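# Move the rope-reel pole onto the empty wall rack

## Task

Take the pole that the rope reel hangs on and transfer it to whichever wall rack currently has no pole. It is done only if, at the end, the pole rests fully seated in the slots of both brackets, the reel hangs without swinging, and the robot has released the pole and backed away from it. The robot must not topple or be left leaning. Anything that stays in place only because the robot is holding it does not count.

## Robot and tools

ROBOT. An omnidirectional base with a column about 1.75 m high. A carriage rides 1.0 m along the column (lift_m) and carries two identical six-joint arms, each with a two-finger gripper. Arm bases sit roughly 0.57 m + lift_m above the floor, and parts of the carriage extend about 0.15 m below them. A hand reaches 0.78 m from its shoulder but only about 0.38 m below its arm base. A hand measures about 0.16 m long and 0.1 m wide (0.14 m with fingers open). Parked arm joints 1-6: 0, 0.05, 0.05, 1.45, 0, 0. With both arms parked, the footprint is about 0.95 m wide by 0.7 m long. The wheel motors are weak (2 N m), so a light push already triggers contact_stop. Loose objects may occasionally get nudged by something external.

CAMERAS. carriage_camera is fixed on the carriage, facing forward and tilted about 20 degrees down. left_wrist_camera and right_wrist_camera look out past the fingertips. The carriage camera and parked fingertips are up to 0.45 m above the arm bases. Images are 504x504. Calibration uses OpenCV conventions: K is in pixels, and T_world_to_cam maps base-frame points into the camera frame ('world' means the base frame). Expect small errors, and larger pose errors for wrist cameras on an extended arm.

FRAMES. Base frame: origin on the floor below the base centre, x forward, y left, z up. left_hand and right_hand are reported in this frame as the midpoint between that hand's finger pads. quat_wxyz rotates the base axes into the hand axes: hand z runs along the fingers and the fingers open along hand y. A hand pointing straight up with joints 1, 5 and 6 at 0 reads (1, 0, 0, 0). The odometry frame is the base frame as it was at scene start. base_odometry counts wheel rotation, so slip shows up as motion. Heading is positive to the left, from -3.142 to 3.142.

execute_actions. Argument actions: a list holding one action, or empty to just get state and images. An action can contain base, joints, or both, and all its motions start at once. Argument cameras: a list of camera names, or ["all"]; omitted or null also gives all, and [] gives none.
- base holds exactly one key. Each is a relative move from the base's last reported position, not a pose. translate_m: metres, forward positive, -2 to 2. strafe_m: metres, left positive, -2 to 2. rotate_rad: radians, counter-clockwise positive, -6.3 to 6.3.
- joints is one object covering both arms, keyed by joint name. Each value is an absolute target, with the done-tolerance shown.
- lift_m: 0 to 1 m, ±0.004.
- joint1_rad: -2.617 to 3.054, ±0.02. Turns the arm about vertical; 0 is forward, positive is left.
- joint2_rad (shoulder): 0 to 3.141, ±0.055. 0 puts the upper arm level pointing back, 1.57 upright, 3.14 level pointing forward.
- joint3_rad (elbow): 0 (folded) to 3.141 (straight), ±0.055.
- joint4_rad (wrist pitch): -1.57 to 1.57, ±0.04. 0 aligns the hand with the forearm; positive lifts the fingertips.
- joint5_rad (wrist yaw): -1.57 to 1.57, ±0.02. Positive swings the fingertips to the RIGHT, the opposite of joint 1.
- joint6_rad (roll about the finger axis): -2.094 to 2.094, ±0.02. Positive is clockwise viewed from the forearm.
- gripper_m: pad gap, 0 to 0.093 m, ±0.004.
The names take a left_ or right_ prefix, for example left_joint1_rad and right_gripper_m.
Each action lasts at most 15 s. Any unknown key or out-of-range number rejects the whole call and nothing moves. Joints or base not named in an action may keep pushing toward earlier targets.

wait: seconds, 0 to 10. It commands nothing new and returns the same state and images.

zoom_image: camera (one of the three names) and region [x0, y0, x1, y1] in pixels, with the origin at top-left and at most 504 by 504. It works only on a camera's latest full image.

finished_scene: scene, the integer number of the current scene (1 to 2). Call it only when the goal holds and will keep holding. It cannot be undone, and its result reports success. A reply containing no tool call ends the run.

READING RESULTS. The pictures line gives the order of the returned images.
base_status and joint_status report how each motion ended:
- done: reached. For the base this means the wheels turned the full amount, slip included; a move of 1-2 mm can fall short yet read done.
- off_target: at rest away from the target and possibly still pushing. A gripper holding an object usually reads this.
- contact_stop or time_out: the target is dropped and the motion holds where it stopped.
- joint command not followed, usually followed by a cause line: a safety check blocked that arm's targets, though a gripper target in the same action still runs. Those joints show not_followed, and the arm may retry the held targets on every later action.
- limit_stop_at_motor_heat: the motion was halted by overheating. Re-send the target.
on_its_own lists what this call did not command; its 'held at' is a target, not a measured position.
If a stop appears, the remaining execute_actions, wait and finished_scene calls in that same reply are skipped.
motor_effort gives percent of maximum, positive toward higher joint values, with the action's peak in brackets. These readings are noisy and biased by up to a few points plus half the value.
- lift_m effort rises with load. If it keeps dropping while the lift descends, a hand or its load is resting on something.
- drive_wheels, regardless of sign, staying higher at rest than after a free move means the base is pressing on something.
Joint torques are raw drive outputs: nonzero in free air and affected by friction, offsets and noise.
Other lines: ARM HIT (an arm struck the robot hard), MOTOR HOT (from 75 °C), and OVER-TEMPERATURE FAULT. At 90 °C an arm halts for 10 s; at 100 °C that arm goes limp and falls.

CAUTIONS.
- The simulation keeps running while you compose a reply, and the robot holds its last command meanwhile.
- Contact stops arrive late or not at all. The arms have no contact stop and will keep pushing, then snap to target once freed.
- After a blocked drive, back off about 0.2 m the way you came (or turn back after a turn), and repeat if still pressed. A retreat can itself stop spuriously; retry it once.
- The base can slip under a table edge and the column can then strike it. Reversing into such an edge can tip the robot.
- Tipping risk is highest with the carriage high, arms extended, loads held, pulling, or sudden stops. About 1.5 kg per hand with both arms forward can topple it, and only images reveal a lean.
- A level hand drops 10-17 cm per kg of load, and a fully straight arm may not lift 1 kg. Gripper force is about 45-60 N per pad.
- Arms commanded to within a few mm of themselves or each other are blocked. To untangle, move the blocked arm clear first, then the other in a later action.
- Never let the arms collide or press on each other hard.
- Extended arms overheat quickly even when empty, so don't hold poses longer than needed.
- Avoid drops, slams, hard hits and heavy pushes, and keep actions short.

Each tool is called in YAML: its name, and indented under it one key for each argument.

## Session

execute_actions:
  actions: []
  cameras: ["carriage_camera"]

Scene clock: 0.00 s.
Joint torques (N m, as the arm reports them, + toward a larger angle): no reading
base_odometry: x=+0.000 y=+0.000 heading=+0.000 (m, m, rad; odometry frame)
base_status: not commanded
joint_positions: lift_m=+0.300 left_joint1_rad=-0.006 left_joint2_rad=+0.029 left_joint3_rad=+0.033 left_joint4_rad=+1.413 left_joint5_rad=-0.015 left_joint6_rad=-0.023 left_gripper_m=+0.094 right_joint1_rad=+0.008 right_joint2_rad=+0.060 right_joint3_rad=+0.046 right_joint4_rad=+1.450 right_joint5_rad=-0.029 right_joint6_rad=+0.004 right_gripper_m=+0.094
joint_status: not commanded
motor_effort: lift_m=+23 drive_wheels=-7 (%)
left_hand: x=+0.3158 y=+0.3224 z=+1.2682 quat_wxyz=(+0.997, -0.008, +0.077, -0.014) (m; base frame)
right_hand: x=+0.3125 y=-0.3149 z=+1.2726 quat_wxyz=(+0.998, -0.014, +0.067, +0.007) (m; base frame)
pictures: carriage_camera
camera_calibration (this result's frames):
carriage_camera: T_world_to_cam=[[-0.00989463, -0.999942, 0.00415995, 0.000415366], [-0.305521, -0.000938071, -0.952185, 1.25228], [0.952134, -0.0106925, -0.305494, 0.220993], [0, 0, 0, 1]] pos_world=[0.172188, 0.00395304, 1.25992]
Images, in order (width x height): carriage_camera 504x504.

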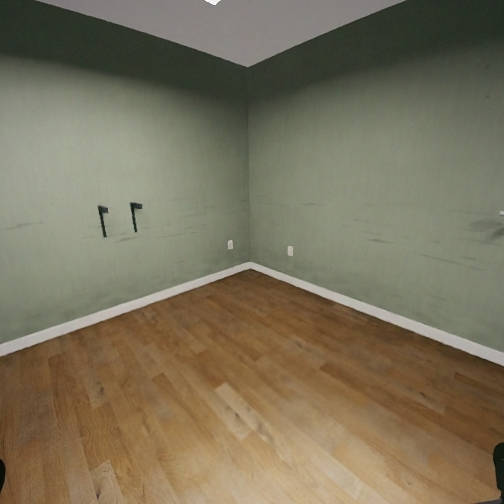

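execute_actions:
  actions:
    - {"base":{"rotate_rad":-0.82},"joints":{"lift_m":0.2,"left_joint1_rad":-0.38,"right_joint1_rad":0.38,"left_joint4_rad":0.52,"right_joint4_rad":0.52,"left_joint6_rad":-1.385,"right_joint6_rad":1.385}}
  cameras: ["carriage_camera"]

execute_actions:
  actions:
    - {"base":{"translate_m":1.1}}
  cameras: ["carriage_camera"]

Scene clock: 6.63 s.
Joint torques (N m, as the arm reports them, + toward a larger angle): left_arm=[-0.56  2.88  8.37  1.54  0.09 -0.04] | right_arm=[ 0.28  2.99  8.42  2.04  0.01 -0.03]
base_odometry: x=+0.000 y=+0.000 heading=-0.817 (m, m, rad; odometry frame)
base_status: done
joint_positions: lift_m=+0.200 left_joint1_rad=-0.375 left_joint2_rad=+0.029 left_joint3_rad=+0.033 left_joint4_rad=+0.512 left_joint5_rad=-0.015 left_joint6_rad=-1.380 left_gripper_m=+0.094 right_joint1_rad=+0.375 right_joint2_rad=+0.060 right_joint3_rad=+0.046 right_joint4_rad=+0.526 right_joint5_rad=-0.029 right_joint6_rad=+1.377 right_gripper_m=+0.094
joint_status: all done
motor_effort: lift_m=+23(23) drive_wheels=+28(44) (%)
left_hand: x=+0.4779 y=+0.2439 z=+1.0463 quat_wxyz=(+0.555, -0.248, +0.438, -0.662) (m; base frame)
right_hand: x=+0.4769 y=-0.2360 z=+1.0490 quat_wxyz=(+0.547, +0.232, +0.449, +0.668) (m; base frame)
pictures: carriage_camera
camera_calibration (this result's frames):
carriage_camera: T_world_to_cam=[[-0.00989463, -0.999942, 0.00415995, 0.000832942], [-0.305521, -0.000938071, -0.952185, 1.1567], [0.952134, -0.0106925, -0.305494, 0.190328], [0, 0, 0, 1]] pos_world=[0.172188, 0.00395304, 1.15954]
Images, in order (width x height): carriage_camera 504x504.

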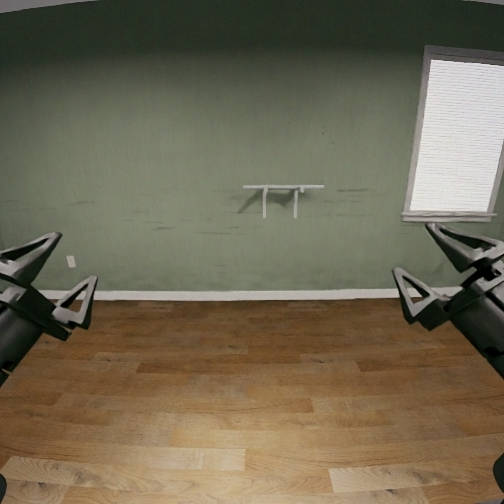

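Scene clock: 11.23 s.
Joint torques (N m, as the arm reports them, + toward a larger angle): left_arm=[-0.56  2.96  8.52  1.54  0.08 -0.04] | right_arm=[ 0.28  2.91  8.26  2.04  0.   -0.03]
base_odometry: x=+0.750 y=-0.804 heading=-0.819 (m, m, rad; odometry frame)
base_status: done
joint_positions: lift_m=+0.200 left_joint1_rad=-0.375 left_joint2_rad=+0.029 left_joint3_rad=+0.033 left_joint4_rad=+0.514 left_joint5_rad=-0.015 left_joint6_rad=-1.380 left_gripper_m=+0.094 right_joint1_rad=+0.375 right_joint2_rad=+0.060 right_joint3_rad=+0.046 right_joint4_rad=+0.526 right_joint5_rad=-0.029 right_joint6_rad=+1.377 right_gripper_m=+0.094
joint_status: not commanded
motor_effort: lift_m=+23(23) drive_wheels=-16(57) (%)
left_hand: x=+0.4778 y=+0.2440 z=+1.0466 quat_wxyz=(+0.555, -0.248, +0.437, -0.663) (m; base frame)
right_hand: x=+0.4769 y=-0.2360 z=+1.0490 quat_wxyz=(+0.547, +0.232, +0.449, +0.668) (m; base frame)
pictures: carriage_camera
camera_calibration (this result's frames):
carriage_camera: T_world_to_cam=[[-0.00989463, -0.999942, 0.00415995, 0.000832942], [-0.305521, -0.000938071, -0.952185, 1.1567], [0.952134, -0.0106925, -0.305494, 0.190328], [0, 0, 0, 1]] pos_world=[0.172188, 0.00395304, 1.15954]
Images, in order (width x height): carriage_camera 504x504.

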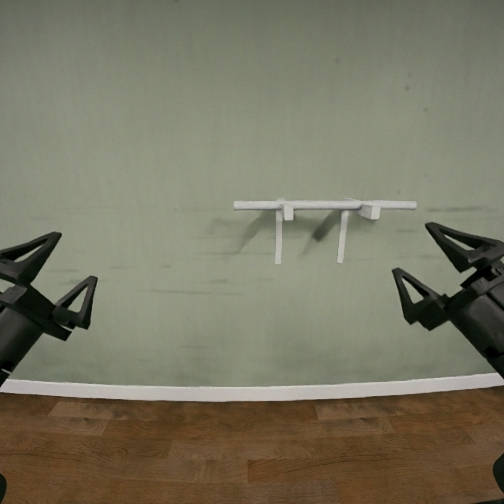

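Decoy.

execute_actions:
  actions:
    - {"base":{"rotate_rad":-2.35}}
  cameras: ["carriage_camera"]

Scene clock: 16.27 s.
Joint torques (N m, as the arm reports them, + toward a larger angle): left_arm=[-0.59  2.8   8.4   1.55  0.08 -0.04] | right_arm=[ 0.3   2.85  8.43  2.05  0.01 -0.03]
base_odometry: x=+0.751 y=-0.805 heading=+3.117 (m, m, rad; odometry frame)
base_status: done
joint_positions: lift_m=+0.200 left_joint1_rad=-0.376 left_joint2_rad=+0.029 left_joint3_rad=+0.033 left_joint4_rad=+0.512 left_joint5_rad=-0.016 left_joint6_rad=-1.380 left_gripper_m=+0.094 right_joint1_rad=+0.375 right_joint2_rad=+0.060 right_joint3_rad=+0.046 right_joint4_rad=+0.525 right_joint5_rad=-0.029 right_joint6_rad=+1.377 right_gripper_m=+0.094
joint_status: not commanded
motor_effort: lift_m=+23(23) drive_wheels=+27(49) (%)
left_hand: x=+0.4780 y=+0.2439 z=+1.0462 quat_wxyz=(+0.555, -0.248, +0.438, -0.662) (m; base frame)
right_hand: x=+0.4771 y=-0.2360 z=+1.0487 quat_wxyz=(+0.546, +0.232, +0.449, +0.668) (m; base frame)
pictures: carriage_camera
camera_calibration (this result's frames):
carriage_camera: T_world_to_cam=[[-0.00989463, -0.999942, 0.00415995, 0.000832942], [-0.305521, -0.000938071, -0.952185, 1.1567], [0.952134, -0.0106925, -0.305494, 0.190328], [0, 0, 0, 1]] pos_world=[0.172188, 0.00395304, 1.15954]
Images, in order (width x height): carriage_camera 504x504.

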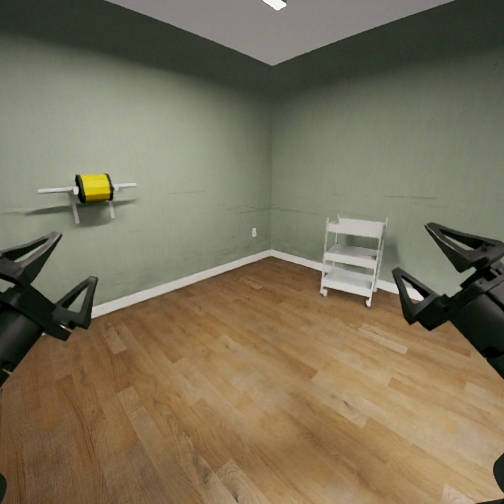

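execute_actions:
  actions:
    - {"base":{"rotate_rad":0.775}}
  cameras: []

execute_actions:
  actions:
    - {"base":{"strafe_m":-0.43}}
  cameras: ["carriage_camera"]

execute_actions:
  actions:
    - {"base":{"translate_m":0.85}}
  cameras: ["carriage_camera"]

Scene clock: 21.03 s.
Joint torques (N m, as the arm reports them, + toward a larger angle): left_arm=[-0.45  2.94  8.35  1.58  0.11 -0.05] | right_arm=[ 0.3   3.03  8.44  2.06 -0.01 -0.03]
base_odometry: x=+0.751 y=-0.805 heading=-2.395 (m, m, rad; odometry frame)
base_status: done
joint_positions: lift_m=+0.200 left_joint1_rad=-0.376 left_joint2_rad=+0.029 left_joint3_rad=+0.033 left_joint4_rad=+0.511 left_joint5_rad=-0.016 left_joint6_rad=-1.380 left_gripper_m=+0.094 right_joint1_rad=+0.375 right_joint2_rad=+0.060 right_joint3_rad=+0.046 right_joint4_rad=+0.525 right_joint5_rad=-0.029 right_joint6_rad=+1.377 right_gripper_m=+0.094
joint_status: not commanded
motor_effort: lift_m=+23(23) drive_wheels=+34(59) (%)
left_hand: x=+0.4780 y=+0.2438 z=+1.0461 quat_wxyz=(+0.555, -0.248, +0.438, -0.662) (m; base frame)
right_hand: x=+0.4770 y=-0.2360 z=+1.0488 quat_wxyz=(+0.546, +0.232, +0.449, +0.668) (m; base frame)
pictures: none
No camera images: the call's "cameras" was empty. Leave "cameras" out to get every camera's image.

Scene clock: 24.07 s.
Joint torques (N m, as the arm reports them, + toward a larger angle): left_arm=[-0.5   2.86  8.4   1.55  0.09 -0.04] | right_arm=[ 0.27  2.91  8.43  2.04  0.02 -0.03]
base_odometry: x=+0.458 y=-0.490 heading=-2.393 (m, m, rad; odometry frame)
base_status: done
joint_positions: lift_m=+0.200 left_joint1_rad=-0.376 left_joint2_rad=+0.029 left_joint3_rad=+0.033 left_joint4_rad=+0.512 left_joint5_rad=-0.015 left_joint6_rad=-1.380 left_gripper_m=+0.094 right_joint1_rad=+0.375 right_joint2_rad=+0.060 right_joint3_rad=+0.046 right_joint4_rad=+0.525 right_joint5_rad=-0.029 right_joint6_rad=+1.377 right_gripper_m=+0.094
joint_status: not commanded
motor_effort: lift_m=+23(23) drive_wheels=-16(49) (%)
left_hand: x=+0.4780 y=+0.2438 z=+1.0462 quat_wxyz=(+0.555, -0.248, +0.438, -0.662) (m; base frame)
right_hand: x=+0.4770 y=-0.2360 z=+1.0489 quat_wxyz=(+0.546, +0.232, +0.449, +0.668) (m; base frame)
pictures: carriage_camera
camera_calibration (this result's frames):
carriage_camera: T_world_to_cam=[[-0.00989463, -0.999942, 0.00415995, 0.000832942], [-0.305521, -0.000938071, -0.952185, 1.1567], [0.952134, -0.0106925, -0.305494, 0.190328], [0, 0, 0, 1]] pos_world=[0.172188, 0.00395304, 1.15954]
Images, in order (width x height): carriage_camera 504x504.

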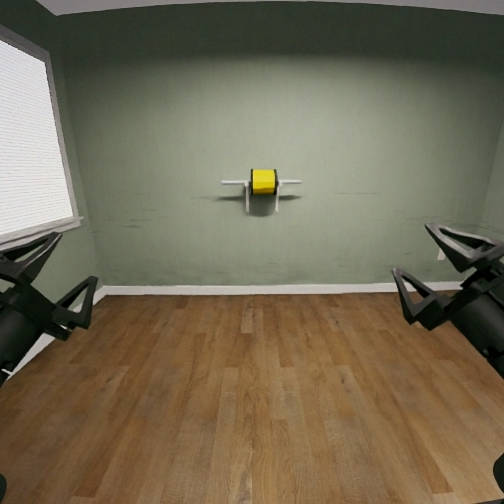

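Scene clock: 28.17 s.
Joint torques (N m, as the arm reports them, + toward a larger angle): left_arm=[-0.52  2.81  8.12  1.53  0.09 -0.04] | right_arm=[ 0.27  2.95  8.37  2.02  0.02 -0.03]
base_odometry: x=-0.166 y=-1.067 heading=-2.394 (m, m, rad; odometry frame)
base_status: done
joint_positions: lift_m=+0.200 left_joint1_rad=-0.376 left_joint2_rad=+0.029 left_joint3_rad=+0.033 left_joint4_rad=+0.513 left_joint5_rad=-0.016 left_joint6_rad=-1.380 left_gripper_m=+0.094 right_joint1_rad=+0.375 right_joint2_rad=+0.060 right_joint3_rad=+0.046 right_joint4_rad=+0.526 right_joint5_rad=-0.029 right_joint6_rad=+1.377 right_gripper_m=+0.094
joint_status: not commanded
motor_effort: lift_m=+23(23) drive_wheels=-13(39) (%)
left_hand: x=+0.4779 y=+0.2439 z=+1.0464 quat_wxyz=(+0.555, -0.248, +0.437, -0.662) (m; base frame)
right_hand: x=+0.4769 y=-0.2360 z=+1.0489 quat_wxyz=(+0.546, +0.231, +0.449, +0.668) (m; base frame)
pictures: carriage_camera
camera_calibration (this result's frames):
carriage_camera: T_world_to_cam=[[-0.00989463, -0.999942, 0.00415995, 0.000832942], [-0.305521, -0.000938071, -0.952185, 1.1567], [0.952134, -0.0106925, -0.305494, 0.190328], [0, 0, 0, 1]] pos_world=[0.172188, 0.00395304, 1.15954]
Images, in order (width x height): carriage_camera 504x504.

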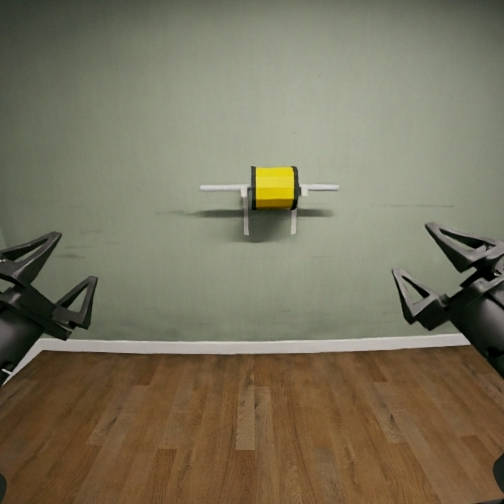

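execute_actions:
  actions:
    - {"base":{"strafe_m":-0.1},"joints":{"lift_m":0.24}}
  cameras: []

execute_actions:
  actions:
    - {"base":{"translate_m":0.66}}

Scene clock: 34.70 s.
Joint torques (N m, as the arm reports them, + toward a larger angle): left_arm=[-0.51  2.8   8.35  1.51  0.08 -0.04] | right_arm=[ 0.29  2.96  8.38  2.    0.03 -0.03]
base_odometry: x=-0.235 y=-0.994 heading=-2.394 (m, m, rad; odometry frame)
base_status: done
joint_positions: lift_m=+0.240 left_joint1_rad=-0.376 left_joint2_rad=+0.029 left_joint3_rad=+0.033 left_joint4_rad=+0.517 left_joint5_rad=-0.016 left_joint6_rad=-1.380 left_gripper_m=+0.094 right_joint1_rad=+0.375 right_joint2_rad=+0.060 right_joint3_rad=+0.046 right_joint4_rad=+0.528 right_joint5_rad=-0.030 right_joint6_rad=+1.377 right_gripper_m=+0.094
joint_status: all done
motor_effort: lift_m=+22(26) drive_wheels=-8(39) (%)
left_hand: x=+0.4774 y=+0.2441 z=+1.0874 quat_wxyz=(+0.556, -0.247, +0.436, -0.663) (m; base frame)
right_hand: x=+0.4766 y=-0.2360 z=+1.0898 quat_wxyz=(+0.547, +0.231, +0.448, +0.668) (m; base frame)
pictures: none
No camera images: the call's "cameras" was empty. Leave "cameras" out to get every camera's image.

Scene clock: 38.23 s.
Joint torques (N m, as the arm reports them, + toward a larger angle): left_arm=[-0.53  2.81  8.3   1.53  0.09 -0.04] | right_arm=[ 0.27  3.03  8.34  2.02  0.02 -0.02]
base_odometry: x=-0.720 y=-1.442 heading=-2.395 (m, m, rad; odometry frame)
base_status: done
joint_positions: lift_m=+0.240 left_joint1_rad=-0.376 left_joint2_rad=+0.029 left_joint3_rad=+0.033 left_joint4_rad=+0.514 left_joint5_rad=-0.016 left_joint6_rad=-1.380 left_gripper_m=+0.094 right_joint1_rad=+0.375 right_joint2_rad=+0.060 right_joint3_rad=+0.046 right_joint4_rad=+0.528 right_joint5_rad=-0.030 right_joint6_rad=+1.377 right_gripper_m=+0.094
joint_status: not commanded
motor_effort: lift_m=+22(22) drive_wheels=-13(38) (%)
left_hand: x=+0.4777 y=+0.2440 z=+1.0869 quat_wxyz=(+0.555, -0.248, +0.437, -0.663) (m; base frame)
right_hand: x=+0.4766 y=-0.2360 z=+1.0898 quat_wxyz=(+0.547, +0.231, +0.448, +0.668) (m; base frame)
pictures: carriage_camera, left_wrist_camera, right_wrist_camera
camera_calibration (this result's frames):
carriage_camera: T_world_to_cam=[[-0.00989463, -0.999942, 0.00415995, 0.000666042], [-0.305521, -0.000938071, -0.952185, 1.19491], [0.952134, -0.0106925, -0.305494, 0.202585], [0, 0, 0, 1]] pos_world=[0.172188, 0.00395304, 1.19966]
left_wrist_camera: T_world_to_cam=[[-0.467134, 0.0108486, 0.88412, -0.737667], [-0.719948, -0.585139, -0.373212, 0.892837], [0.513285, -0.81086, 0.281149, -0.23292], [0, 0, 0, 1]] pos_world=[0.417761, 0.341571, 1.05089]
right_wrist_camera: T_world_to_cam=[[0.513954, 0.0103659, -0.857755, 0.68992], [-0.710821, 0.564889, -0.419087, 0.9326], [0.480192, 0.825102, 0.297695, -0.238236], [0, 0, 0, 1]] pos_world=[0.422724, -0.337398, 1.05354]
Images, in order (width x height): carriage_camera 504x504, left_wrist_camera 504x504, right_wrist_camera 504x504.

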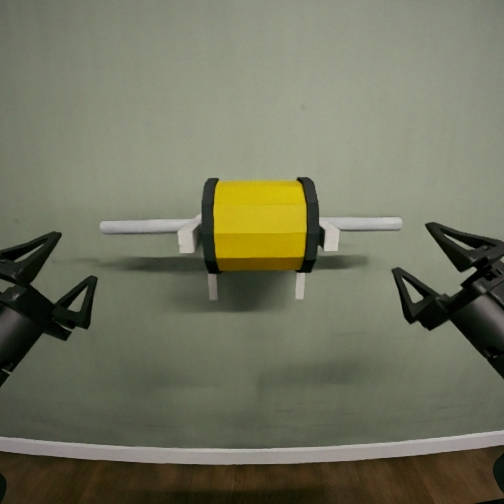

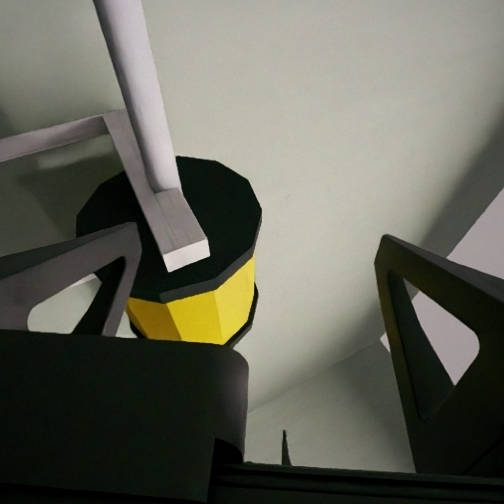

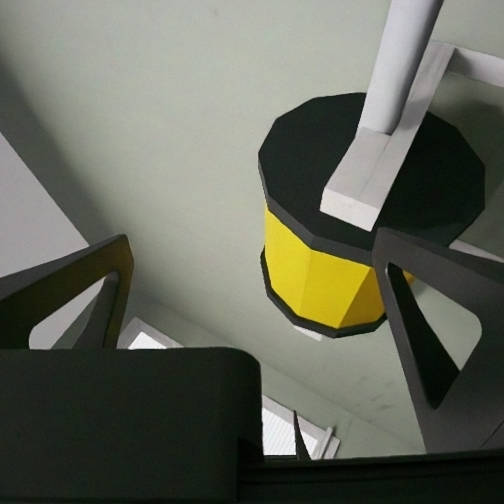

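execute_actions:
  actions:
    - {"base":{"translate_m":0.16},"joints":{"left_joint1_rad":-0.42,"right_joint1_rad":0.32,"left_joint6_rad":-1.37,"right_joint6_rad":1.4,"right_joint4_rad":0.5}}
  cameras: []

execute_actions:
  actions:
    - {"base":{"translate_m":0.045},"joints":{"lift_m":0.258}}

Scene clock: 44.60 s.
Joint torques (N m, as the arm reports them, + toward a larger angle): left_arm=[-0.57  2.64  8.67  1.53  0.07  0.04] | right_arm=[-0.55  2.91  8.45  1.98  0.02 -0.02]
base_odometry: x=-0.837 y=-1.550 heading=-2.396 (m, m, rad; odometry frame)
base_status: done
joint_positions: lift_m=+0.240 left_joint1_rad=-0.415 left_joint2_rad=+0.029 left_joint3_rad=+0.033 left_joint4_rad=+0.513 left_joint5_rad=-0.016 left_joint6_rad=-1.371 left_gripper_m=+0.094 right_joint1_rad=+0.325 right_joint2_rad=+0.060 right_joint3_rad=+0.046 right_joint4_rad=+0.512 right_joint5_rad=-0.030 right_joint6_rad=+1.392 right_gripper_m=+0.094
joint_status: all done
motor_effort: lift_m=+22(22) drive_wheels=-12(41) (%)
left_hand: x=+0.4747 y=+0.2361 z=+1.0865 quat_wxyz=(+0.545, -0.237, +0.443, -0.671) (m; base frame)
right_hand: x=+0.4823 y=-0.2456 z=+1.0865 quat_wxyz=(+0.556, +0.249, +0.446, +0.656) (m; base frame)
pictures: none
No camera images: the call's "cameras" was empty. Leave "cameras" out to get every camera's image.

Scene clock: 46.33 s.
Joint torques (N m, as the arm reports them, + toward a larger angle): left_arm=[-0.55  2.85  8.34  1.49  0.07  0.04] | right_arm=[-0.55  2.93  8.25  2.02  0.02 -0.02]
base_odometry: x=-0.871 y=-1.581 heading=-2.397 (m, m, rad; odometry frame)
base_status: done
joint_positions: lift_m=+0.258 left_joint1_rad=-0.415 left_joint2_rad=+0.029 left_joint3_rad=+0.033 left_joint4_rad=+0.515 left_joint5_rad=-0.015 left_joint6_rad=-1.371 left_gripper_m=+0.094 right_joint1_rad=+0.325 right_joint2_rad=+0.060 right_joint3_rad=+0.048 right_joint4_rad=+0.511 right_joint5_rad=-0.030 right_joint6_rad=+1.392 right_gripper_m=+0.094
joint_status: all done
motor_effort: lift_m=+22(27) drive_wheels=+6(42) (%)
left_hand: x=+0.4744 y=+0.2361 z=+1.1050 quat_wxyz=(+0.545, -0.237, +0.443, -0.672) (m; base frame)
right_hand: x=+0.4822 y=-0.2456 z=+1.1048 quat_wxyz=(+0.556, +0.249, +0.446, +0.656) (m; base frame)
pictures: carriage_camera, left_wrist_camera, right_wrist_camera
camera_calibration (this result's frames):
carriage_camera: T_world_to_cam=[[-0.00989463, -0.999942, 0.00415995, 0.000591168], [-0.305521, -0.000938071, -0.952185, 1.21204], [0.952134, -0.0106925, -0.305494, 0.208083], [0, 0, 0, 1]] pos_world=[0.172188, 0.00395304, 1.21766]
left_wrist_camera: T_world_to_cam=[[-0.469796, 0.0212233, 0.88252, -0.754591], [-0.738894, -0.556479, -0.379956, 0.902307], [0.48304, -0.83059, 0.277113, -0.21928], [0, 0, 0, 1]] pos_world=[0.418127, 0.335998, 1.06954]
right_wrist_camera: T_world_to_cam=[[0.497482, -0.00556465, -0.867457, 0.714735], [-0.693621, 0.597986, -0.401624, 0.92885], [0.520962, 0.801487, 0.293628, -0.258474], [0, 0, 0, 1]] pos_world=[0.423358, -0.344298, 1.06895]
Images, in order (width x height): carriage_camera 504x504, left_wrist_camera 504x504, right_wrist_camera 504x504.

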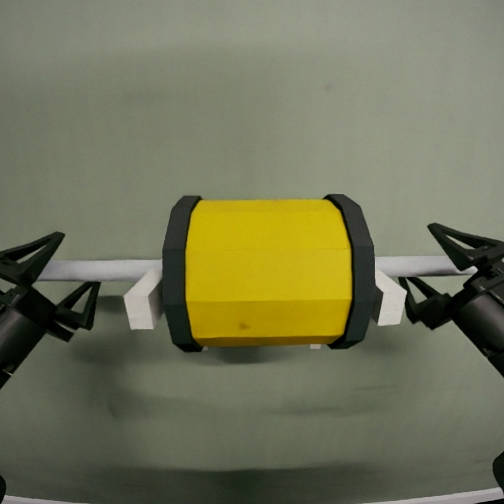

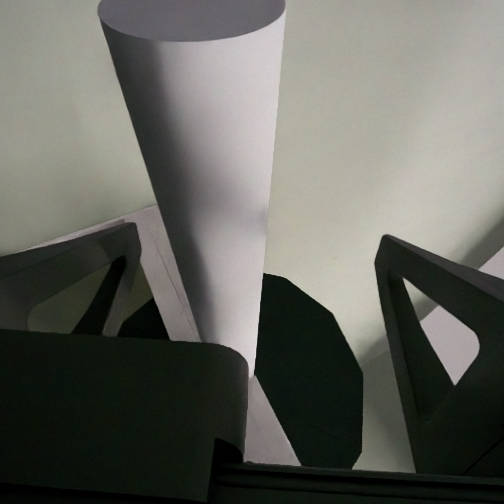

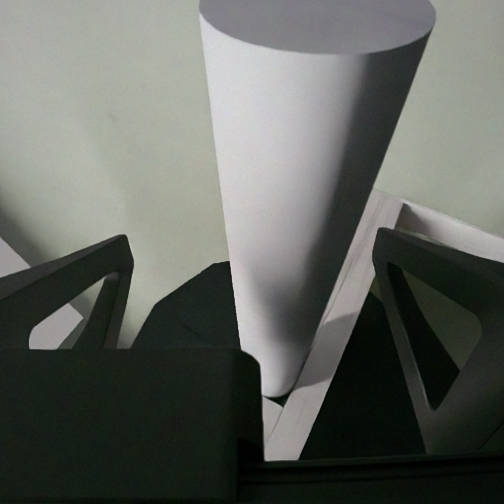

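execute_actions:
  actions:
    - {"base":{"translate_m":0.016}}
  cameras: []

execute_actions:
  actions:
    - {"joints":{"left_gripper_m":0.0,"right_gripper_m":0.0}}
  cameras: ["carriage_camera"]

execute_actions:
  actions:
    - {"base":{"translate_m":-0.012},"joints":{"lift_m":0.35}}
  cameras: ["carriage_camera"]

Scene clock: 50.17 s.
Joint torques (N m, as the arm reports them, + toward a larger angle): left_arm=[-0.58  2.87  8.48  1.55  0.08  0.04] | right_arm=[-0.55  2.8   8.19  2.02  0.02 -0.03]
base_odometry: x=-0.883 y=-1.591 heading=-2.399 (m, m, rad; odometry frame)
base_status: done
joint_positions: lift_m=+0.258 left_joint1_rad=-0.415 left_joint2_rad=+0.029 left_joint3_rad=+0.033 left_joint4_rad=+0.512 left_joint5_rad=-0.015 left_joint6_rad=-1.371 left_gripper_m=+0.094 right_joint1_rad=+0.325 right_joint2_rad=+0.060 right_joint3_rad=+0.048 right_joint4_rad=+0.510 right_joint5_rad=-0.030 right_joint6_rad=+1.392 right_gripper_m=+0.094
joint_status: not commanded
motor_effort: lift_m=+22(22) drive_wheels=-10(42) (%)
left_hand: x=+0.4747 y=+0.2360 z=+1.1045 quat_wxyz=(+0.545, -0.237, +0.444, -0.671) (m; base frame)
right_hand: x=+0.4824 y=-0.2456 z=+1.1045 quat_wxyz=(+0.556, +0.249, +0.447, +0.656) (m; base frame)
pictures: none
No camera images: the call's "cameras" was empty. Leave "cameras" out to get every camera's image.

Scene clock: 50.90 s.
Joint torques (N m, as the arm reports them, + toward a larger angle): left_arm=[-0.58  2.73  8.38  1.66  0.1  -0.02] | right_arm=[-0.55  2.95  8.32  2.02 -0.01 -0.04]
base_odometry: x=-0.883 y=-1.591 heading=-2.399 (m, m, rad; odometry frame)
base_status: not commanded
joint_positions: lift_m=+0.258 left_joint1_rad=-0.415 left_joint2_rad=+0.029 left_joint3_rad=+0.033 left_joint4_rad=+0.502 left_joint5_rad=-0.017 left_joint6_rad=-1.367 left_gripper_m=+0.027 right_joint1_rad=+0.325 right_joint2_rad=+0.060 right_joint3_rad=+0.048 right_joint4_rad=+0.509 right_joint5_rad=-0.030 right_joint6_rad=+1.392 right_gripper_m=+0.026
joint_status: left_gripper_m off_target (ended at +0.027, target +0.000); right_gripper_m off_target (ended at +0.026, target +0.000)
motor_effort: lift_m=+22(23) drive_wheels=-11(10) (%)
left_hand: x=+0.4761 y=+0.2358 z=+1.1021 quat_wxyz=(+0.545, -0.239, +0.448, -0.667) (m; base frame)
right_hand: x=+0.4825 y=-0.2455 z=+1.1043 quat_wxyz=(+0.556, +0.249, +0.447, +0.655) (m; base frame)
pictures: carriage_camera
camera_calibration (this result's frames):
carriage_camera: T_world_to_cam=[[-0.00989463, -0.999942, 0.00415995, 0.000591269], [-0.305521, -0.000938071, -0.952185, 1.21202], [0.952134, -0.0106925, -0.305494, 0.208076], [0, 0, 0, 1]] pos_world=[0.172188, 0.00395304, 1.21763]
Images, in order (width x height): carriage_camera 504x504.

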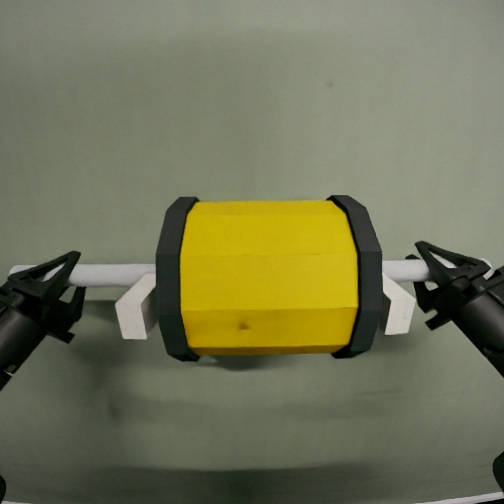

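Scene clock: 52.00 s.
Joint torques (N m, as the arm reports them, + toward a larger angle): left_arm=[-0.7   2.05 11.07  3.37  0.58  0.71] | right_arm=[-0.04  2.28 12.83  4.3  -0.3  -0.67]
base_odometry: x=-0.873 y=-1.581 heading=-2.400 (m, m, rad; odometry frame)
base_status: translate_m contact_stop (by the wheels' count: -0.014 of -0.012)
joint_positions: lift_m=+0.350 left_joint1_rad=-0.413 left_joint2_rad=+0.035 left_joint3_rad=+0.002 left_joint4_rad=+0.331 left_joint5_rad=-0.073 left_joint6_rad=-1.426 left_gripper_m=+0.027 right_joint1_rad=+0.319 right_joint2_rad=+0.062 right_joint3_rad=-0.005 right_joint4_rad=+0.341 right_joint5_rad=+0.004 right_joint6_rad=+1.464 right_gripper_m=+0.026
joint_status: all done
motor_effort: lift_m=+25(34) drive_wheels=+1(53) (%)
left_hand: x=+0.5000 y=+0.2361 z=+1.1390 quat_wxyz=(+0.504, -0.314, +0.506, -0.626) (m; base frame)
right_hand: x=+0.5070 y=-0.2450 z=+1.1323 quat_wxyz=(+0.502, +0.329, +0.507, +0.619) (m; base frame)
pictures: carriage_camera
camera_calibration (this result's frames):
carriage_camera: T_world_to_cam=[[-0.00989463, -0.999942, 0.00415995, 0.000209687], [-0.305521, -0.000938071, -0.952185, 1.29936], [0.952134, -0.0106925, -0.305494, 0.236098], [0, 0, 0, 1]] pos_world=[0.172188, 0.00395304, 1.30936]
Images, in order (width x height): carriage_camera 504x504.

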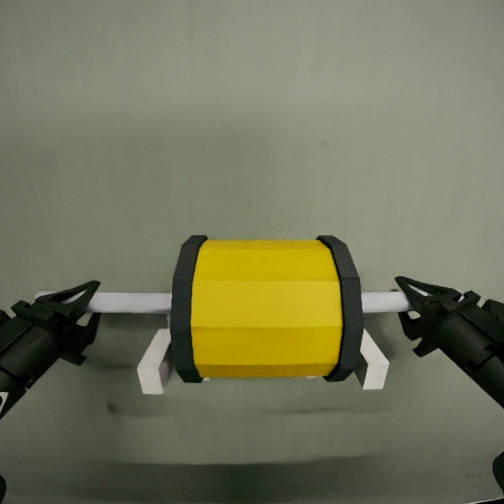

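execute_actions:
  actions:
    - {"base":{"translate_m":-1.5},"joints":{"lift_m":0.36,"right_joint4_rad":0.53}}
  cameras: []

execute_actions:
  actions:
    - {"base":{"rotate_rad":3.135},"joints":{"lift_m":0.08}}
  cameras: ["carriage_camera"]

execute_actions:
  actions:
    - {"base":{"translate_m":1.3}}
  cameras: ["carriage_camera"]

Scene clock: 60.70 s.
Joint torques (N m, as the arm reports them, + toward a larger angle): left_arm=[-0.57  2.1  11.07  3.41  0.57  0.74] | right_arm=[-0.01  1.89 12.84  4.55 -0.3  -0.65]
base_odometry: x=+0.233 y=-0.568 heading=-2.400 (m, m, rad; odometry frame)
base_status: done
joint_positions: lift_m=+0.360 left_joint1_rad=-0.413 left_joint2_rad=+0.037 left_joint3_rad=+0.002 left_joint4_rad=+0.332 left_joint5_rad=-0.073 left_joint6_rad=-1.427 left_gripper_m=+0.027 right_joint1_rad=+0.319 right_joint2_rad=+0.066 right_joint3_rad=-0.007 right_joint4_rad=+0.351 right_joint5_rad=+0.005 right_joint6_rad=+1.462 right_gripper_m=+0.026
joint_status: right_joint4_rad off_target (ended at +0.351, target +0.530); the others done
motor_effort: lift_m=+25(30) drive_wheels=-9(49) (%)
left_hand: x=+0.5001 y=+0.2361 z=+1.1490 quat_wxyz=(+0.504, -0.314, +0.505, -0.626) (m; base frame)
right_hand: x=+0.5070 y=-0.2451 z=+1.1432 quat_wxyz=(+0.503, +0.327, +0.505, +0.620) (m; base frame)
pictures: none
No camera images: the call's "cameras" was empty. Leave "cameras" out to get every camera's image.

Scene clock: 64.97 s.
Joint torques (N m, as the arm reports them, + toward a larger angle): left_arm=[-0.54  2.02 11.1   3.48  0.61  0.79] | right_arm=[-0.08  2.01 12.8   4.71 -0.31 -0.69]
base_odometry: x=+0.233 y=-0.569 heading=+0.732 (m, m, rad; odometry frame)
base_status: done
joint_positions: lift_m=+0.080 left_joint1_rad=-0.413 left_joint2_rad=+0.037 left_joint3_rad=+0.002 left_joint4_rad=+0.320 left_joint5_rad=-0.076 left_joint6_rad=-1.432 left_gripper_m=+0.027 right_joint1_rad=+0.319 right_joint2_rad=+0.066 right_joint3_rad=-0.005 right_joint4_rad=+0.336 right_joint5_rad=+0.006 right_joint6_rad=+1.467 right_gripper_m=+0.026
joint_status: all done
motor_effort: lift_m=+27(27) drive_wheels=+29(61) (%)
left_hand: x=+0.5011 y=+0.2362 z=+0.8659 quat_wxyz=(+0.501, -0.319, +0.508, -0.624) (m; base frame)
right_hand: x=+0.5079 y=-0.2450 z=+0.8601 quat_wxyz=(+0.499, +0.332, +0.509, +0.618) (m; base frame)
pictures: carriage_camera
camera_calibration (this result's frames):
carriage_camera: T_world_to_cam=[[-0.00989463, -0.999942, 0.00415995, 0.00133358], [-0.305521, -0.000938071, -0.952185, 1.04211], [0.952134, -0.0106925, -0.305494, 0.153562], [0, 0, 0, 1]] pos_world=[0.172188, 0.00395304, 1.03919]
Images, in order (width x height): carriage_camera 504x504.

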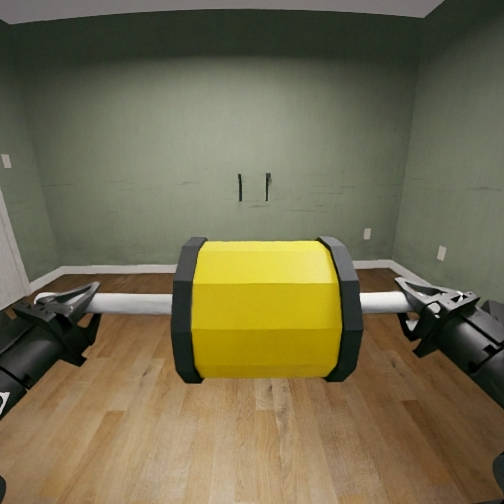

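Scene clock: 69.97 s.
Joint torques (N m, as the arm reports them, + toward a larger angle): left_arm=[-0.63  1.97 11.08  3.4   0.58  0.76] | right_arm=[-0.01  1.98 12.84  4.62 -0.29 -0.67]
base_odometry: x=+1.197 y=+0.303 heading=+0.734 (m, m, rad; odometry frame)
base_status: done
joint_positions: lift_m=+0.080 left_joint1_rad=-0.413 left_joint2_rad=+0.037 left_joint3_rad=+0.002 left_joint4_rad=+0.327 left_joint5_rad=-0.074 left_joint6_rad=-1.430 left_gripper_m=+0.027 right_joint1_rad=+0.319 right_joint2_rad=+0.066 right_joint3_rad=-0.005 right_joint4_rad=+0.344 right_joint5_rad=+0.005 right_joint6_rad=+1.465 right_gripper_m=+0.026
joint_status: not commanded
motor_effort: lift_m=+27(27) drive_wheels=-19(57) (%)
left_hand: x=+0.5005 y=+0.2361 z=+0.8675 quat_wxyz=(+0.502, -0.316, +0.507, -0.625) (m; base frame)
right_hand: x=+0.5074 y=-0.2451 z=+0.8619 quat_wxyz=(+0.502, +0.330, +0.507, +0.619) (m; base frame)
pictures: carriage_camera
camera_calibration (this result's frames):
carriage_camera: T_world_to_cam=[[-0.00989463, -0.999942, 0.00415995, 0.00133358], [-0.305521, -0.000938071, -0.952185, 1.04211], [0.952134, -0.0106925, -0.305494, 0.153562], [0, 0, 0, 1]] pos_world=[0.172188, 0.00395304, 1.03919]
Images, in order (width x height): carriage_camera 504x504.

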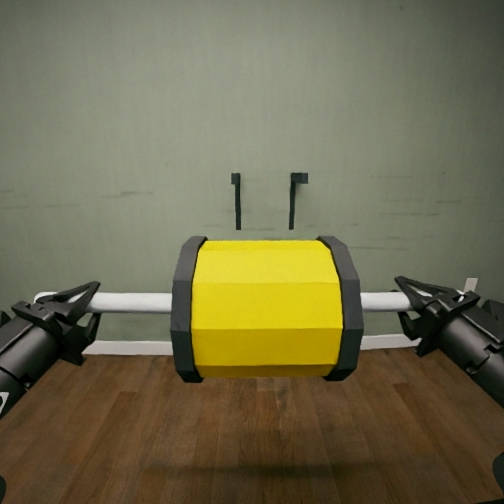

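execute_actions:
  actions:
    - {"base":{"strafe_m":-0.055},"joints":{"lift_m":0.14}}
  cameras: []

execute_actions:
  actions:
    - {"base":{"translate_m":0.38}}
  cameras: ["carriage_camera"]

zoom_image:
  camera: "carriage_camera"
  region: [170, 160, 370, 260]

Scene clock: 75.10 s.
Joint torques (N m, as the arm reports them, + toward a larger angle): left_arm=[-0.81  1.98 11.06  3.29  0.53  0.69] | right_arm=[ 0.1   1.91 12.93  4.44 -0.33 -0.64]
base_odometry: x=+1.235 y=+0.263 heading=+0.735 (m, m, rad; odometry frame)
base_status: done
joint_positions: lift_m=+0.140 left_joint1_rad=-0.412 left_joint2_rad=+0.037 left_joint3_rad=+0.002 left_joint4_rad=+0.338 left_joint5_rad=-0.070 left_joint6_rad=-1.424 left_gripper_m=+0.027 right_joint1_rad=+0.318 right_joint2_rad=+0.067 right_joint3_rad=-0.007 right_joint4_rad=+0.358 right_joint5_rad=+0.004 right_joint6_rad=+1.461 right_gripper_m=+0.026
joint_status: all done
motor_effort: lift_m=+25(31) drive_wheels=+2(43) (%)
left_hand: x=+0.4996 y=+0.2360 z=+0.9304 quat_wxyz=(+0.505, -0.312, +0.504, -0.627) (m; base frame)
right_hand: x=+0.5067 y=-0.2453 z=+0.9248 quat_wxyz=(+0.505, +0.325, +0.503, +0.621) (m; base frame)
pictures: none
No camera images: the call's "cameras" was empty. Leave "cameras" out to get every camera's image.

Scene clock: 77.97 s.
Joint torques (N m, as the arm reports them, + toward a larger angle): left_arm=[-0.75  1.76 11.07  3.33  0.53  0.74] | right_arm=[ 0.03  1.9  12.77  4.48 -0.3  -0.63]
base_odometry: x=+1.517 y=+0.517 heading=+0.733 (m, m, rad; odometry frame)
base_status: done
joint_positions: lift_m=+0.140 left_joint1_rad=-0.412 left_joint2_rad=+0.037 left_joint3_rad=+0.002 left_joint4_rad=+0.334 left_joint5_rad=-0.071 left_joint6_rad=-1.426 left_gripper_m=+0.027 right_joint1_rad=+0.318 right_joint2_rad=+0.067 right_joint3_rad=-0.007 right_joint4_rad=+0.353 right_joint5_rad=+0.004 right_joint6_rad=+1.462 right_gripper_m=+0.026
joint_status: not commanded
motor_effort: lift_m=+25(25) drive_wheels=-13(36) (%)
left_hand: x=+0.5000 y=+0.2360 z=+0.9294 quat_wxyz=(+0.504, -0.313, +0.505, -0.626) (m; base frame)
right_hand: x=+0.5070 y=-0.2452 z=+0.9236 quat_wxyz=(+0.504, +0.327, +0.505, +0.620) (m; base frame)
pictures: carriage_camera
camera_calibration (this result's frames):
carriage_camera: T_world_to_cam=[[-0.00989463, -0.999942, 0.00415995, 0.00108327], [-0.305521, -0.000938071, -0.952185, 1.09941], [0.952134, -0.0106925, -0.305494, 0.171945], [0, 0, 0, 1]] pos_world=[0.172188, 0.00395304, 1.09936]
Images, in order (width x height): carriage_camera 504x504.

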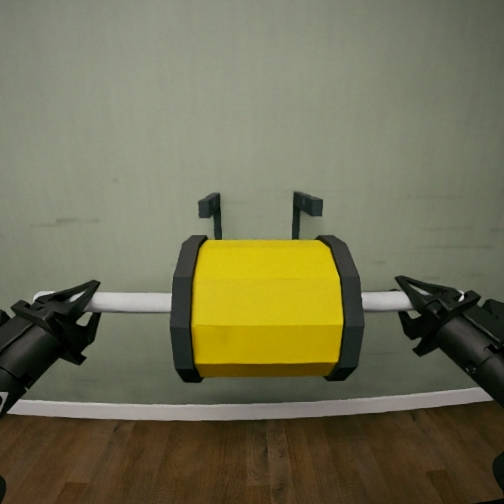

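Region (170, 160, 370, 260) of carriage_camera's 504x504 image, scaled by 2.520, with more detail than that image has.

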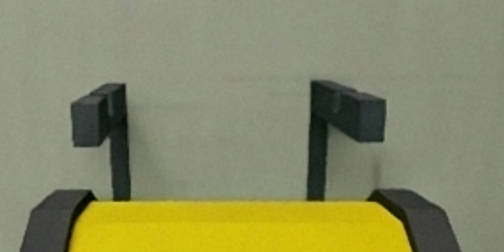

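execute_actions:
  actions:
    - {"base":{"rotate_rad":0.02},"joints":{"lift_m":0.3}}
  cameras: []

execute_actions:
  actions:
    - {"base":{"strafe_m":-0.016}}
  cameras: []

execute_actions:
  actions:
    - {"base":{"translate_m":0.2}}

Scene clock: 83.47 s.
Joint torques (N m, as the arm reports them, + toward a larger angle): left_arm=[-0.78  2.01 11.05  3.27  0.53  0.67] | right_arm=[ 0.09  1.91 12.85  4.41 -0.3  -0.64]
base_odometry: x=+1.518 y=+0.517 heading=+0.751 (m, m, rad; odometry frame)
base_status: done
joint_positions: lift_m=+0.300 left_joint1_rad=-0.412 left_joint2_rad=+0.037 left_joint3_rad=+0.002 left_joint4_rad=+0.342 left_joint5_rad=-0.069 left_joint6_rad=-1.423 left_gripper_m=+0.027 right_joint1_rad=+0.317 right_joint2_rad=+0.067 right_joint3_rad=-0.007 right_joint4_rad=+0.361 right_joint5_rad=+0.003 right_joint6_rad=+1.460 right_gripper_m=+0.026
joint_status: all done
motor_effort: lift_m=+25(31) drive_wheels=-15(13) (%)
left_hand: x=+0.4994 y=+0.2360 z=+1.0911 quat_wxyz=(+0.506, -0.310, +0.503, -0.628) (m; base frame)
right_hand: x=+0.5065 y=-0.2453 z=+1.0853 quat_wxyz=(+0.506, +0.325, +0.503, +0.621) (m; base frame)
pictures: none
No camera images: the call's "cameras" was empty. Leave "cameras" out to get every camera's image.

Scene clock: 84.67 s.
Joint torques (N m, as the arm reports them, + toward a larger angle): left_arm=[-0.76  2.07 11.06  3.28  0.49  0.66] | right_arm=[ 0.12  1.89 12.84  4.46 -0.3  -0.65]
base_odometry: x=+1.528 y=+0.505 heading=+0.752 (m, m, rad; odometry frame)
base_status: done
joint_positions: lift_m=+0.300 left_joint1_rad=-0.412 left_joint2_rad=+0.037 left_joint3_rad=+0.002 left_joint4_rad=+0.336 left_joint5_rad=-0.070 left_joint6_rad=-1.425 left_gripper_m=+0.027 right_joint1_rad=+0.317 right_joint2_rad=+0.067 right_joint3_rad=-0.007 right_joint4_rad=+0.356 right_joint5_rad=+0.003 right_joint6_rad=+1.461 right_gripper_m=+0.026
joint_status: not commanded
motor_effort: lift_m=+25(25) drive_wheels=+6(16) (%)
left_hand: x=+0.4998 y=+0.2360 z=+1.0899 quat_wxyz=(+0.505, -0.312, +0.505, -0.627) (m; base frame)
right_hand: x=+0.5068 y=-0.2453 z=+1.0841 quat_wxyz=(+0.504, +0.326, +0.504, +0.620) (m; base frame)
pictures: none
No camera images: the call's "cameras" was empty. Leave "cameras" out to get every camera's image.

Scene clock: 86.87 s.
Joint torques (N m, as the arm reports them, + toward a larger angle): left_arm=[-0.77  2.09 11.07  3.31  0.55  0.72] | right_arm=[ 0.11  1.8  12.85  4.5  -0.3  -0.64]
base_odometry: x=+1.675 y=+0.642 heading=+0.751 (m, m, rad; odometry frame)
base_status: done
joint_positions: lift_m=+0.300 left_joint1_rad=-0.412 left_joint2_rad=+0.037 left_joint3_rad=+0.002 left_joint4_rad=+0.333 left_joint5_rad=-0.071 left_joint6_rad=-1.426 left_gripper_m=+0.027 right_joint1_rad=+0.317 right_joint2_rad=+0.067 right_joint3_rad=-0.007 right_joint4_rad=+0.353 right_joint5_rad=+0.003 right_joint6_rad=+1.462 right_gripper_m=+0.026
joint_status: not commanded
motor_effort: lift_m=+25(25) drive_wheels=-13(37) (%)
left_hand: x=+0.5000 y=+0.2360 z=+1.0892 quat_wxyz=(+0.504, -0.313, +0.505, -0.626) (m; base frame)
right_hand: x=+0.5070 y=-0.2452 z=+1.0834 quat_wxyz=(+0.504, +0.327, +0.505, +0.620) (m; base frame)
pictures: carriage_camera, left_wrist_camera, right_wrist_camera
camera_calibration (this result's frames):
carriage_camera: T_world_to_cam=[[-0.00989463, -0.999942, 0.00415995, 0.000417678], [-0.305521, -0.000938071, -0.952185, 1.25175], [0.952134, -0.0106925, -0.305494, 0.220824], [0, 0, 0, 1]] pos_world=[0.172188, 0.00395304, 1.25936]
left_wrist_camera: T_world_to_cam=[[-0.256416, -0.0104713, 0.96651, -0.919245], [-0.789294, -0.574907, -0.21563, 0.765747], [0.557912, -0.818151, 0.139151, -0.117432], [0, 0, 0, 1]] pos_world=[0.434206, 0.334531, 1.06992]
right_wrist_camera: T_world_to_cam=[[0.282938, -0.00650931, -0.959116, 0.891648], [-0.760528, 0.607778, -0.22848, 0.785983], [0.584416, 0.794081, 0.167013, -0.162237], [0, 0, 0, 1]] pos_world=[0.440295, -0.34307, 1.06187]
Images, in order (width x height): carriage_camera 504x504, left_wrist_camera 504x504, right_wrist_camera 504x504.

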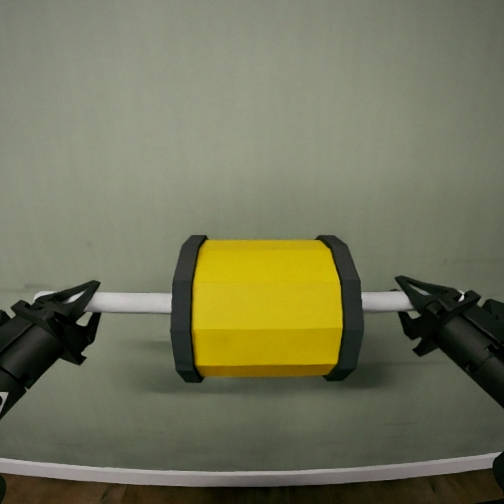

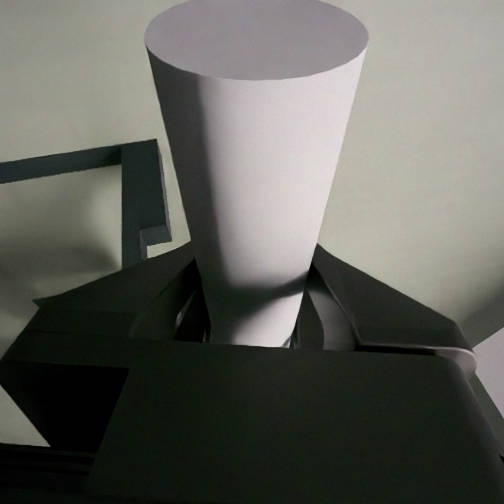

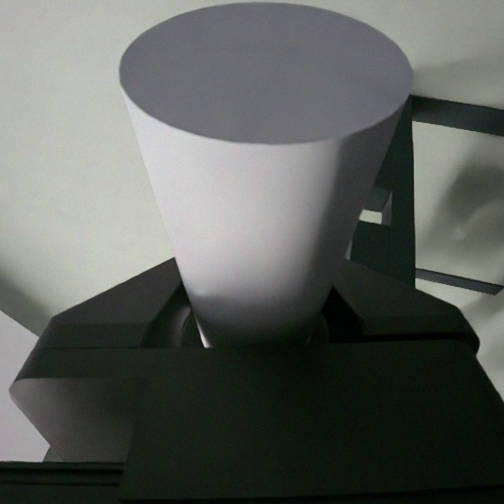

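execute_actions:
  actions:
    - {"base":{"translate_m":0.12}}
  cameras: ["carriage_camera"]

zoom_image:
  camera: "carriage_camera"
  region: [90, 250, 440, 430]

Scene clock: 90.37 s.
Joint torques (N m, as the arm reports them, + toward a larger angle): left_arm=[-0.77  2.13 11.04  3.31  0.53  0.74] | right_arm=[ 0.12  1.83 13.02  4.56 -0.27 -0.66]
base_odometry: x=+1.763 y=+0.723 heading=+0.749 (m, m, rad; odometry frame)
base_status: done
joint_positions: lift_m=+0.300 left_joint1_rad=-0.412 left_joint2_rad=+0.037 left_joint3_rad=+0.002 left_joint4_rad=+0.332 left_joint5_rad=-0.071 left_joint6_rad=-1.427 left_gripper_m=+0.027 right_joint1_rad=+0.317 right_joint2_rad=+0.067 right_joint3_rad=-0.007 right_joint4_rad=+0.351 right_joint5_rad=+0.004 right_joint6_rad=+1.463 right_gripper_m=+0.026
joint_status: not commanded
motor_effort: lift_m=+25(25) drive_wheels=-12(46) (%)
left_hand: x=+0.5001 y=+0.2360 z=+1.0888 quat_wxyz=(+0.504, -0.314, +0.506, -0.626) (m; base frame)
right_hand: x=+0.5072 y=-0.2453 z=+1.0829 quat_wxyz=(+0.503, +0.328, +0.506, +0.619) (m; base frame)
pictures: carriage_camera
camera_calibration (this result's frames):
carriage_camera: T_world_to_cam=[[-0.00989463, -0.999942, 0.00415995, 0.000417678], [-0.305521, -0.000938071, -0.952185, 1.25175], [0.952134, -0.0106925, -0.305494, 0.220824], [0, 0, 0, 1]] pos_world=[0.172188, 0.00395304, 1.25936]
Images, in order (width x height): carriage_camera 504x504.

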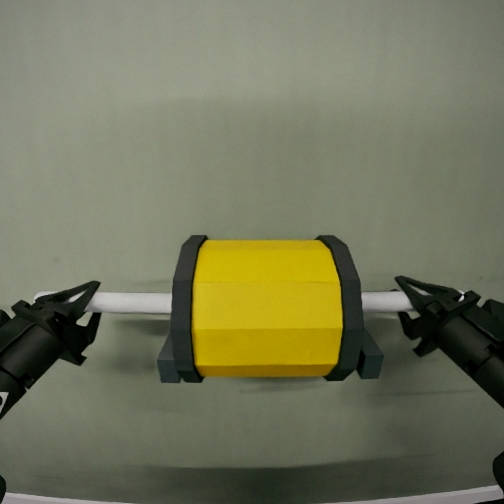

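Region (90, 250, 440, 430) of carriage_camera's 504x504 image, scaled by 1.440, with more detail than that image has; it fills the top 259 rows of this view, and the rest is white.

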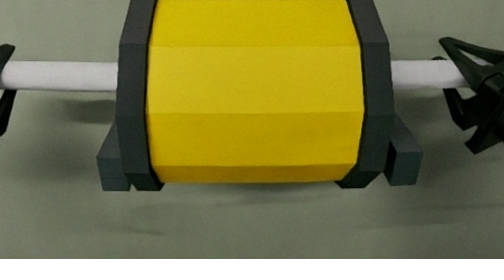

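execute_actions:
  actions:
    - {"base":{"strafe_m":-0.007}}
  cameras: []

execute_actions:
  actions:
    - {"base":{"translate_m":0.02}}
  cameras: []

execute_actions:
  actions:
    - {"joints":{"lift_m":0.262}}
  cameras: ["carriage_camera"]

zoom_image:
  camera: "carriage_camera"
  region: [90, 230, 440, 410]

Scene clock: 98.93 s.
Joint torques (N m, as the arm reports them, + toward a larger angle): left_arm=[-0.76  1.98 11.06  3.37  0.5   0.73] | right_arm=[ 0.12  1.9  12.85  4.54 -0.3  -0.66]
base_odometry: x=+1.768 y=+0.718 heading=+0.751 (m, m, rad; odometry frame)
base_status: done
joint_positions: lift_m=+0.300 left_joint1_rad=-0.412 left_joint2_rad=+0.037 left_joint3_rad=+0.002 left_joint4_rad=+0.331 left_joint5_rad=-0.071 left_joint6_rad=-1.428 left_gripper_m=+0.027 right_joint1_rad=+0.317 right_joint2_rad=+0.067 right_joint3_rad=-0.007 right_joint4_rad=+0.351 right_joint5_rad=+0.004 right_joint6_rad=+1.463 right_gripper_m=+0.026
joint_status: not commanded
motor_effort: lift_m=+25(25) drive_wheels=+12(14) (%)
left_hand: x=+0.5002 y=+0.2360 z=+1.0887 quat_wxyz=(+0.504, -0.314, +0.506, -0.626) (m; base frame)
right_hand: x=+0.5072 y=-0.2453 z=+1.0829 quat_wxyz=(+0.503, +0.328, +0.505, +0.620) (m; base frame)
pictures: none
No camera images: the call's "cameras" was empty. Leave "cameras" out to get every camera's image.

Scene clock: 99.87 s.
Joint torques (N m, as the arm reports them, + toward a larger angle): left_arm=[-0.83  2.11 11.08  3.37  0.52  0.77] | right_arm=[ 0.13  1.89 12.73  4.53 -0.31 -0.64]
base_odometry: x=+1.782 y=+0.732 heading=+0.751 (m, m, rad; odometry frame)
base_status: done
joint_positions: lift_m=+0.300 left_joint1_rad=-0.412 left_joint2_rad=+0.037 left_joint3_rad=+0.002 left_joint4_rad=+0.330 left_joint5_rad=-0.071 left_joint6_rad=-1.428 left_gripper_m=+0.027 right_joint1_rad=+0.317 right_joint2_rad=+0.067 right_joint3_rad=-0.007 right_joint4_rad=+0.349 right_joint5_rad=+0.004 right_joint6_rad=+1.464 right_gripper_m=+0.026
joint_status: not commanded
motor_effort: lift_m=+25(25) drive_wheels=-5(42) (%)
left_hand: x=+0.5002 y=+0.2360 z=+1.0885 quat_wxyz=(+0.503, -0.314, +0.506, -0.626) (m; base frame)
right_hand: x=+0.5073 y=-0.2453 z=+1.0827 quat_wxyz=(+0.503, +0.328, +0.506, +0.619) (m; base frame)
pictures: none
No camera images: the call's "cameras" was empty. Leave "cameras" out to get every camera's image.

Scene clock: 100.63 s.
Joint torques (N m, as the arm reports them, + toward a larger angle): left_arm=[-0.81  1.97 11.08  3.48  0.56  0.79] | right_arm=[ 0.11  1.91 12.88  4.69 -0.32 -0.7 ]
base_odometry: x=+1.782 y=+0.732 heading=+0.751 (m, m, rad; odometry frame)
base_status: not commanded
joint_positions: lift_m=+0.262 left_joint1_rad=-0.412 left_joint2_rad=+0.037 left_joint3_rad=+0.002 left_joint4_rad=+0.321 left_joint5_rad=-0.073 left_joint6_rad=-1.432 left_gripper_m=+0.027 right_joint1_rad=+0.317 right_joint2_rad=+0.067 right_joint3_rad=-0.007 right_joint4_rad=+0.339 right_joint5_rad=+0.005 right_joint6_rad=+1.468 right_gripper_m=+0.026
joint_status: all done
motor_effort: lift_m=+27(26) drive_wheels=-5(5) (%)
left_hand: x=+0.5010 y=+0.2360 z=+1.0480 quat_wxyz=(+0.501, -0.318, +0.509, -0.624) (m; base frame)
right_hand: x=+0.5080 y=-0.2453 z=+1.0420 quat_wxyz=(+0.500, +0.332, +0.508, +0.618) (m; base frame)
pictures: carriage_camera
camera_calibration (this result's frames):
carriage_camera: T_world_to_cam=[[-0.00989463, -0.999942, 0.00415995, 0.000576477], [-0.305521, -0.000938071, -0.952185, 1.21541], [0.952134, -0.0106925, -0.305494, 0.209162], [0, 0, 0, 1]] pos_world=[0.172188, 0.00395304, 1.22119]
Images, in order (width x height): carriage_camera 504x504.

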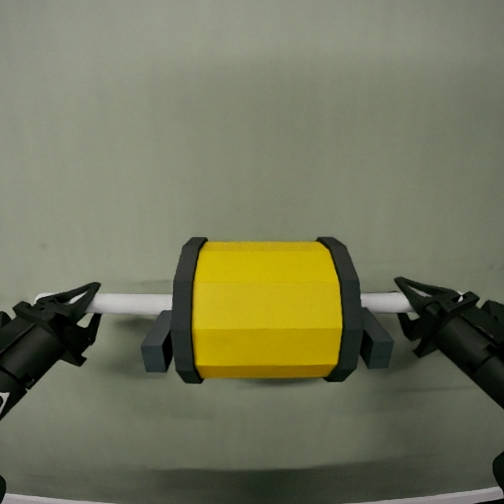

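Region (90, 230, 440, 410) of carriage_camera's 504x504 image, scaled by 1.440, with more detail than that image has; it fills the top 259 rows of this view, and the rest is white.

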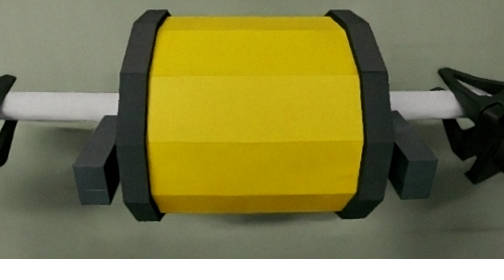

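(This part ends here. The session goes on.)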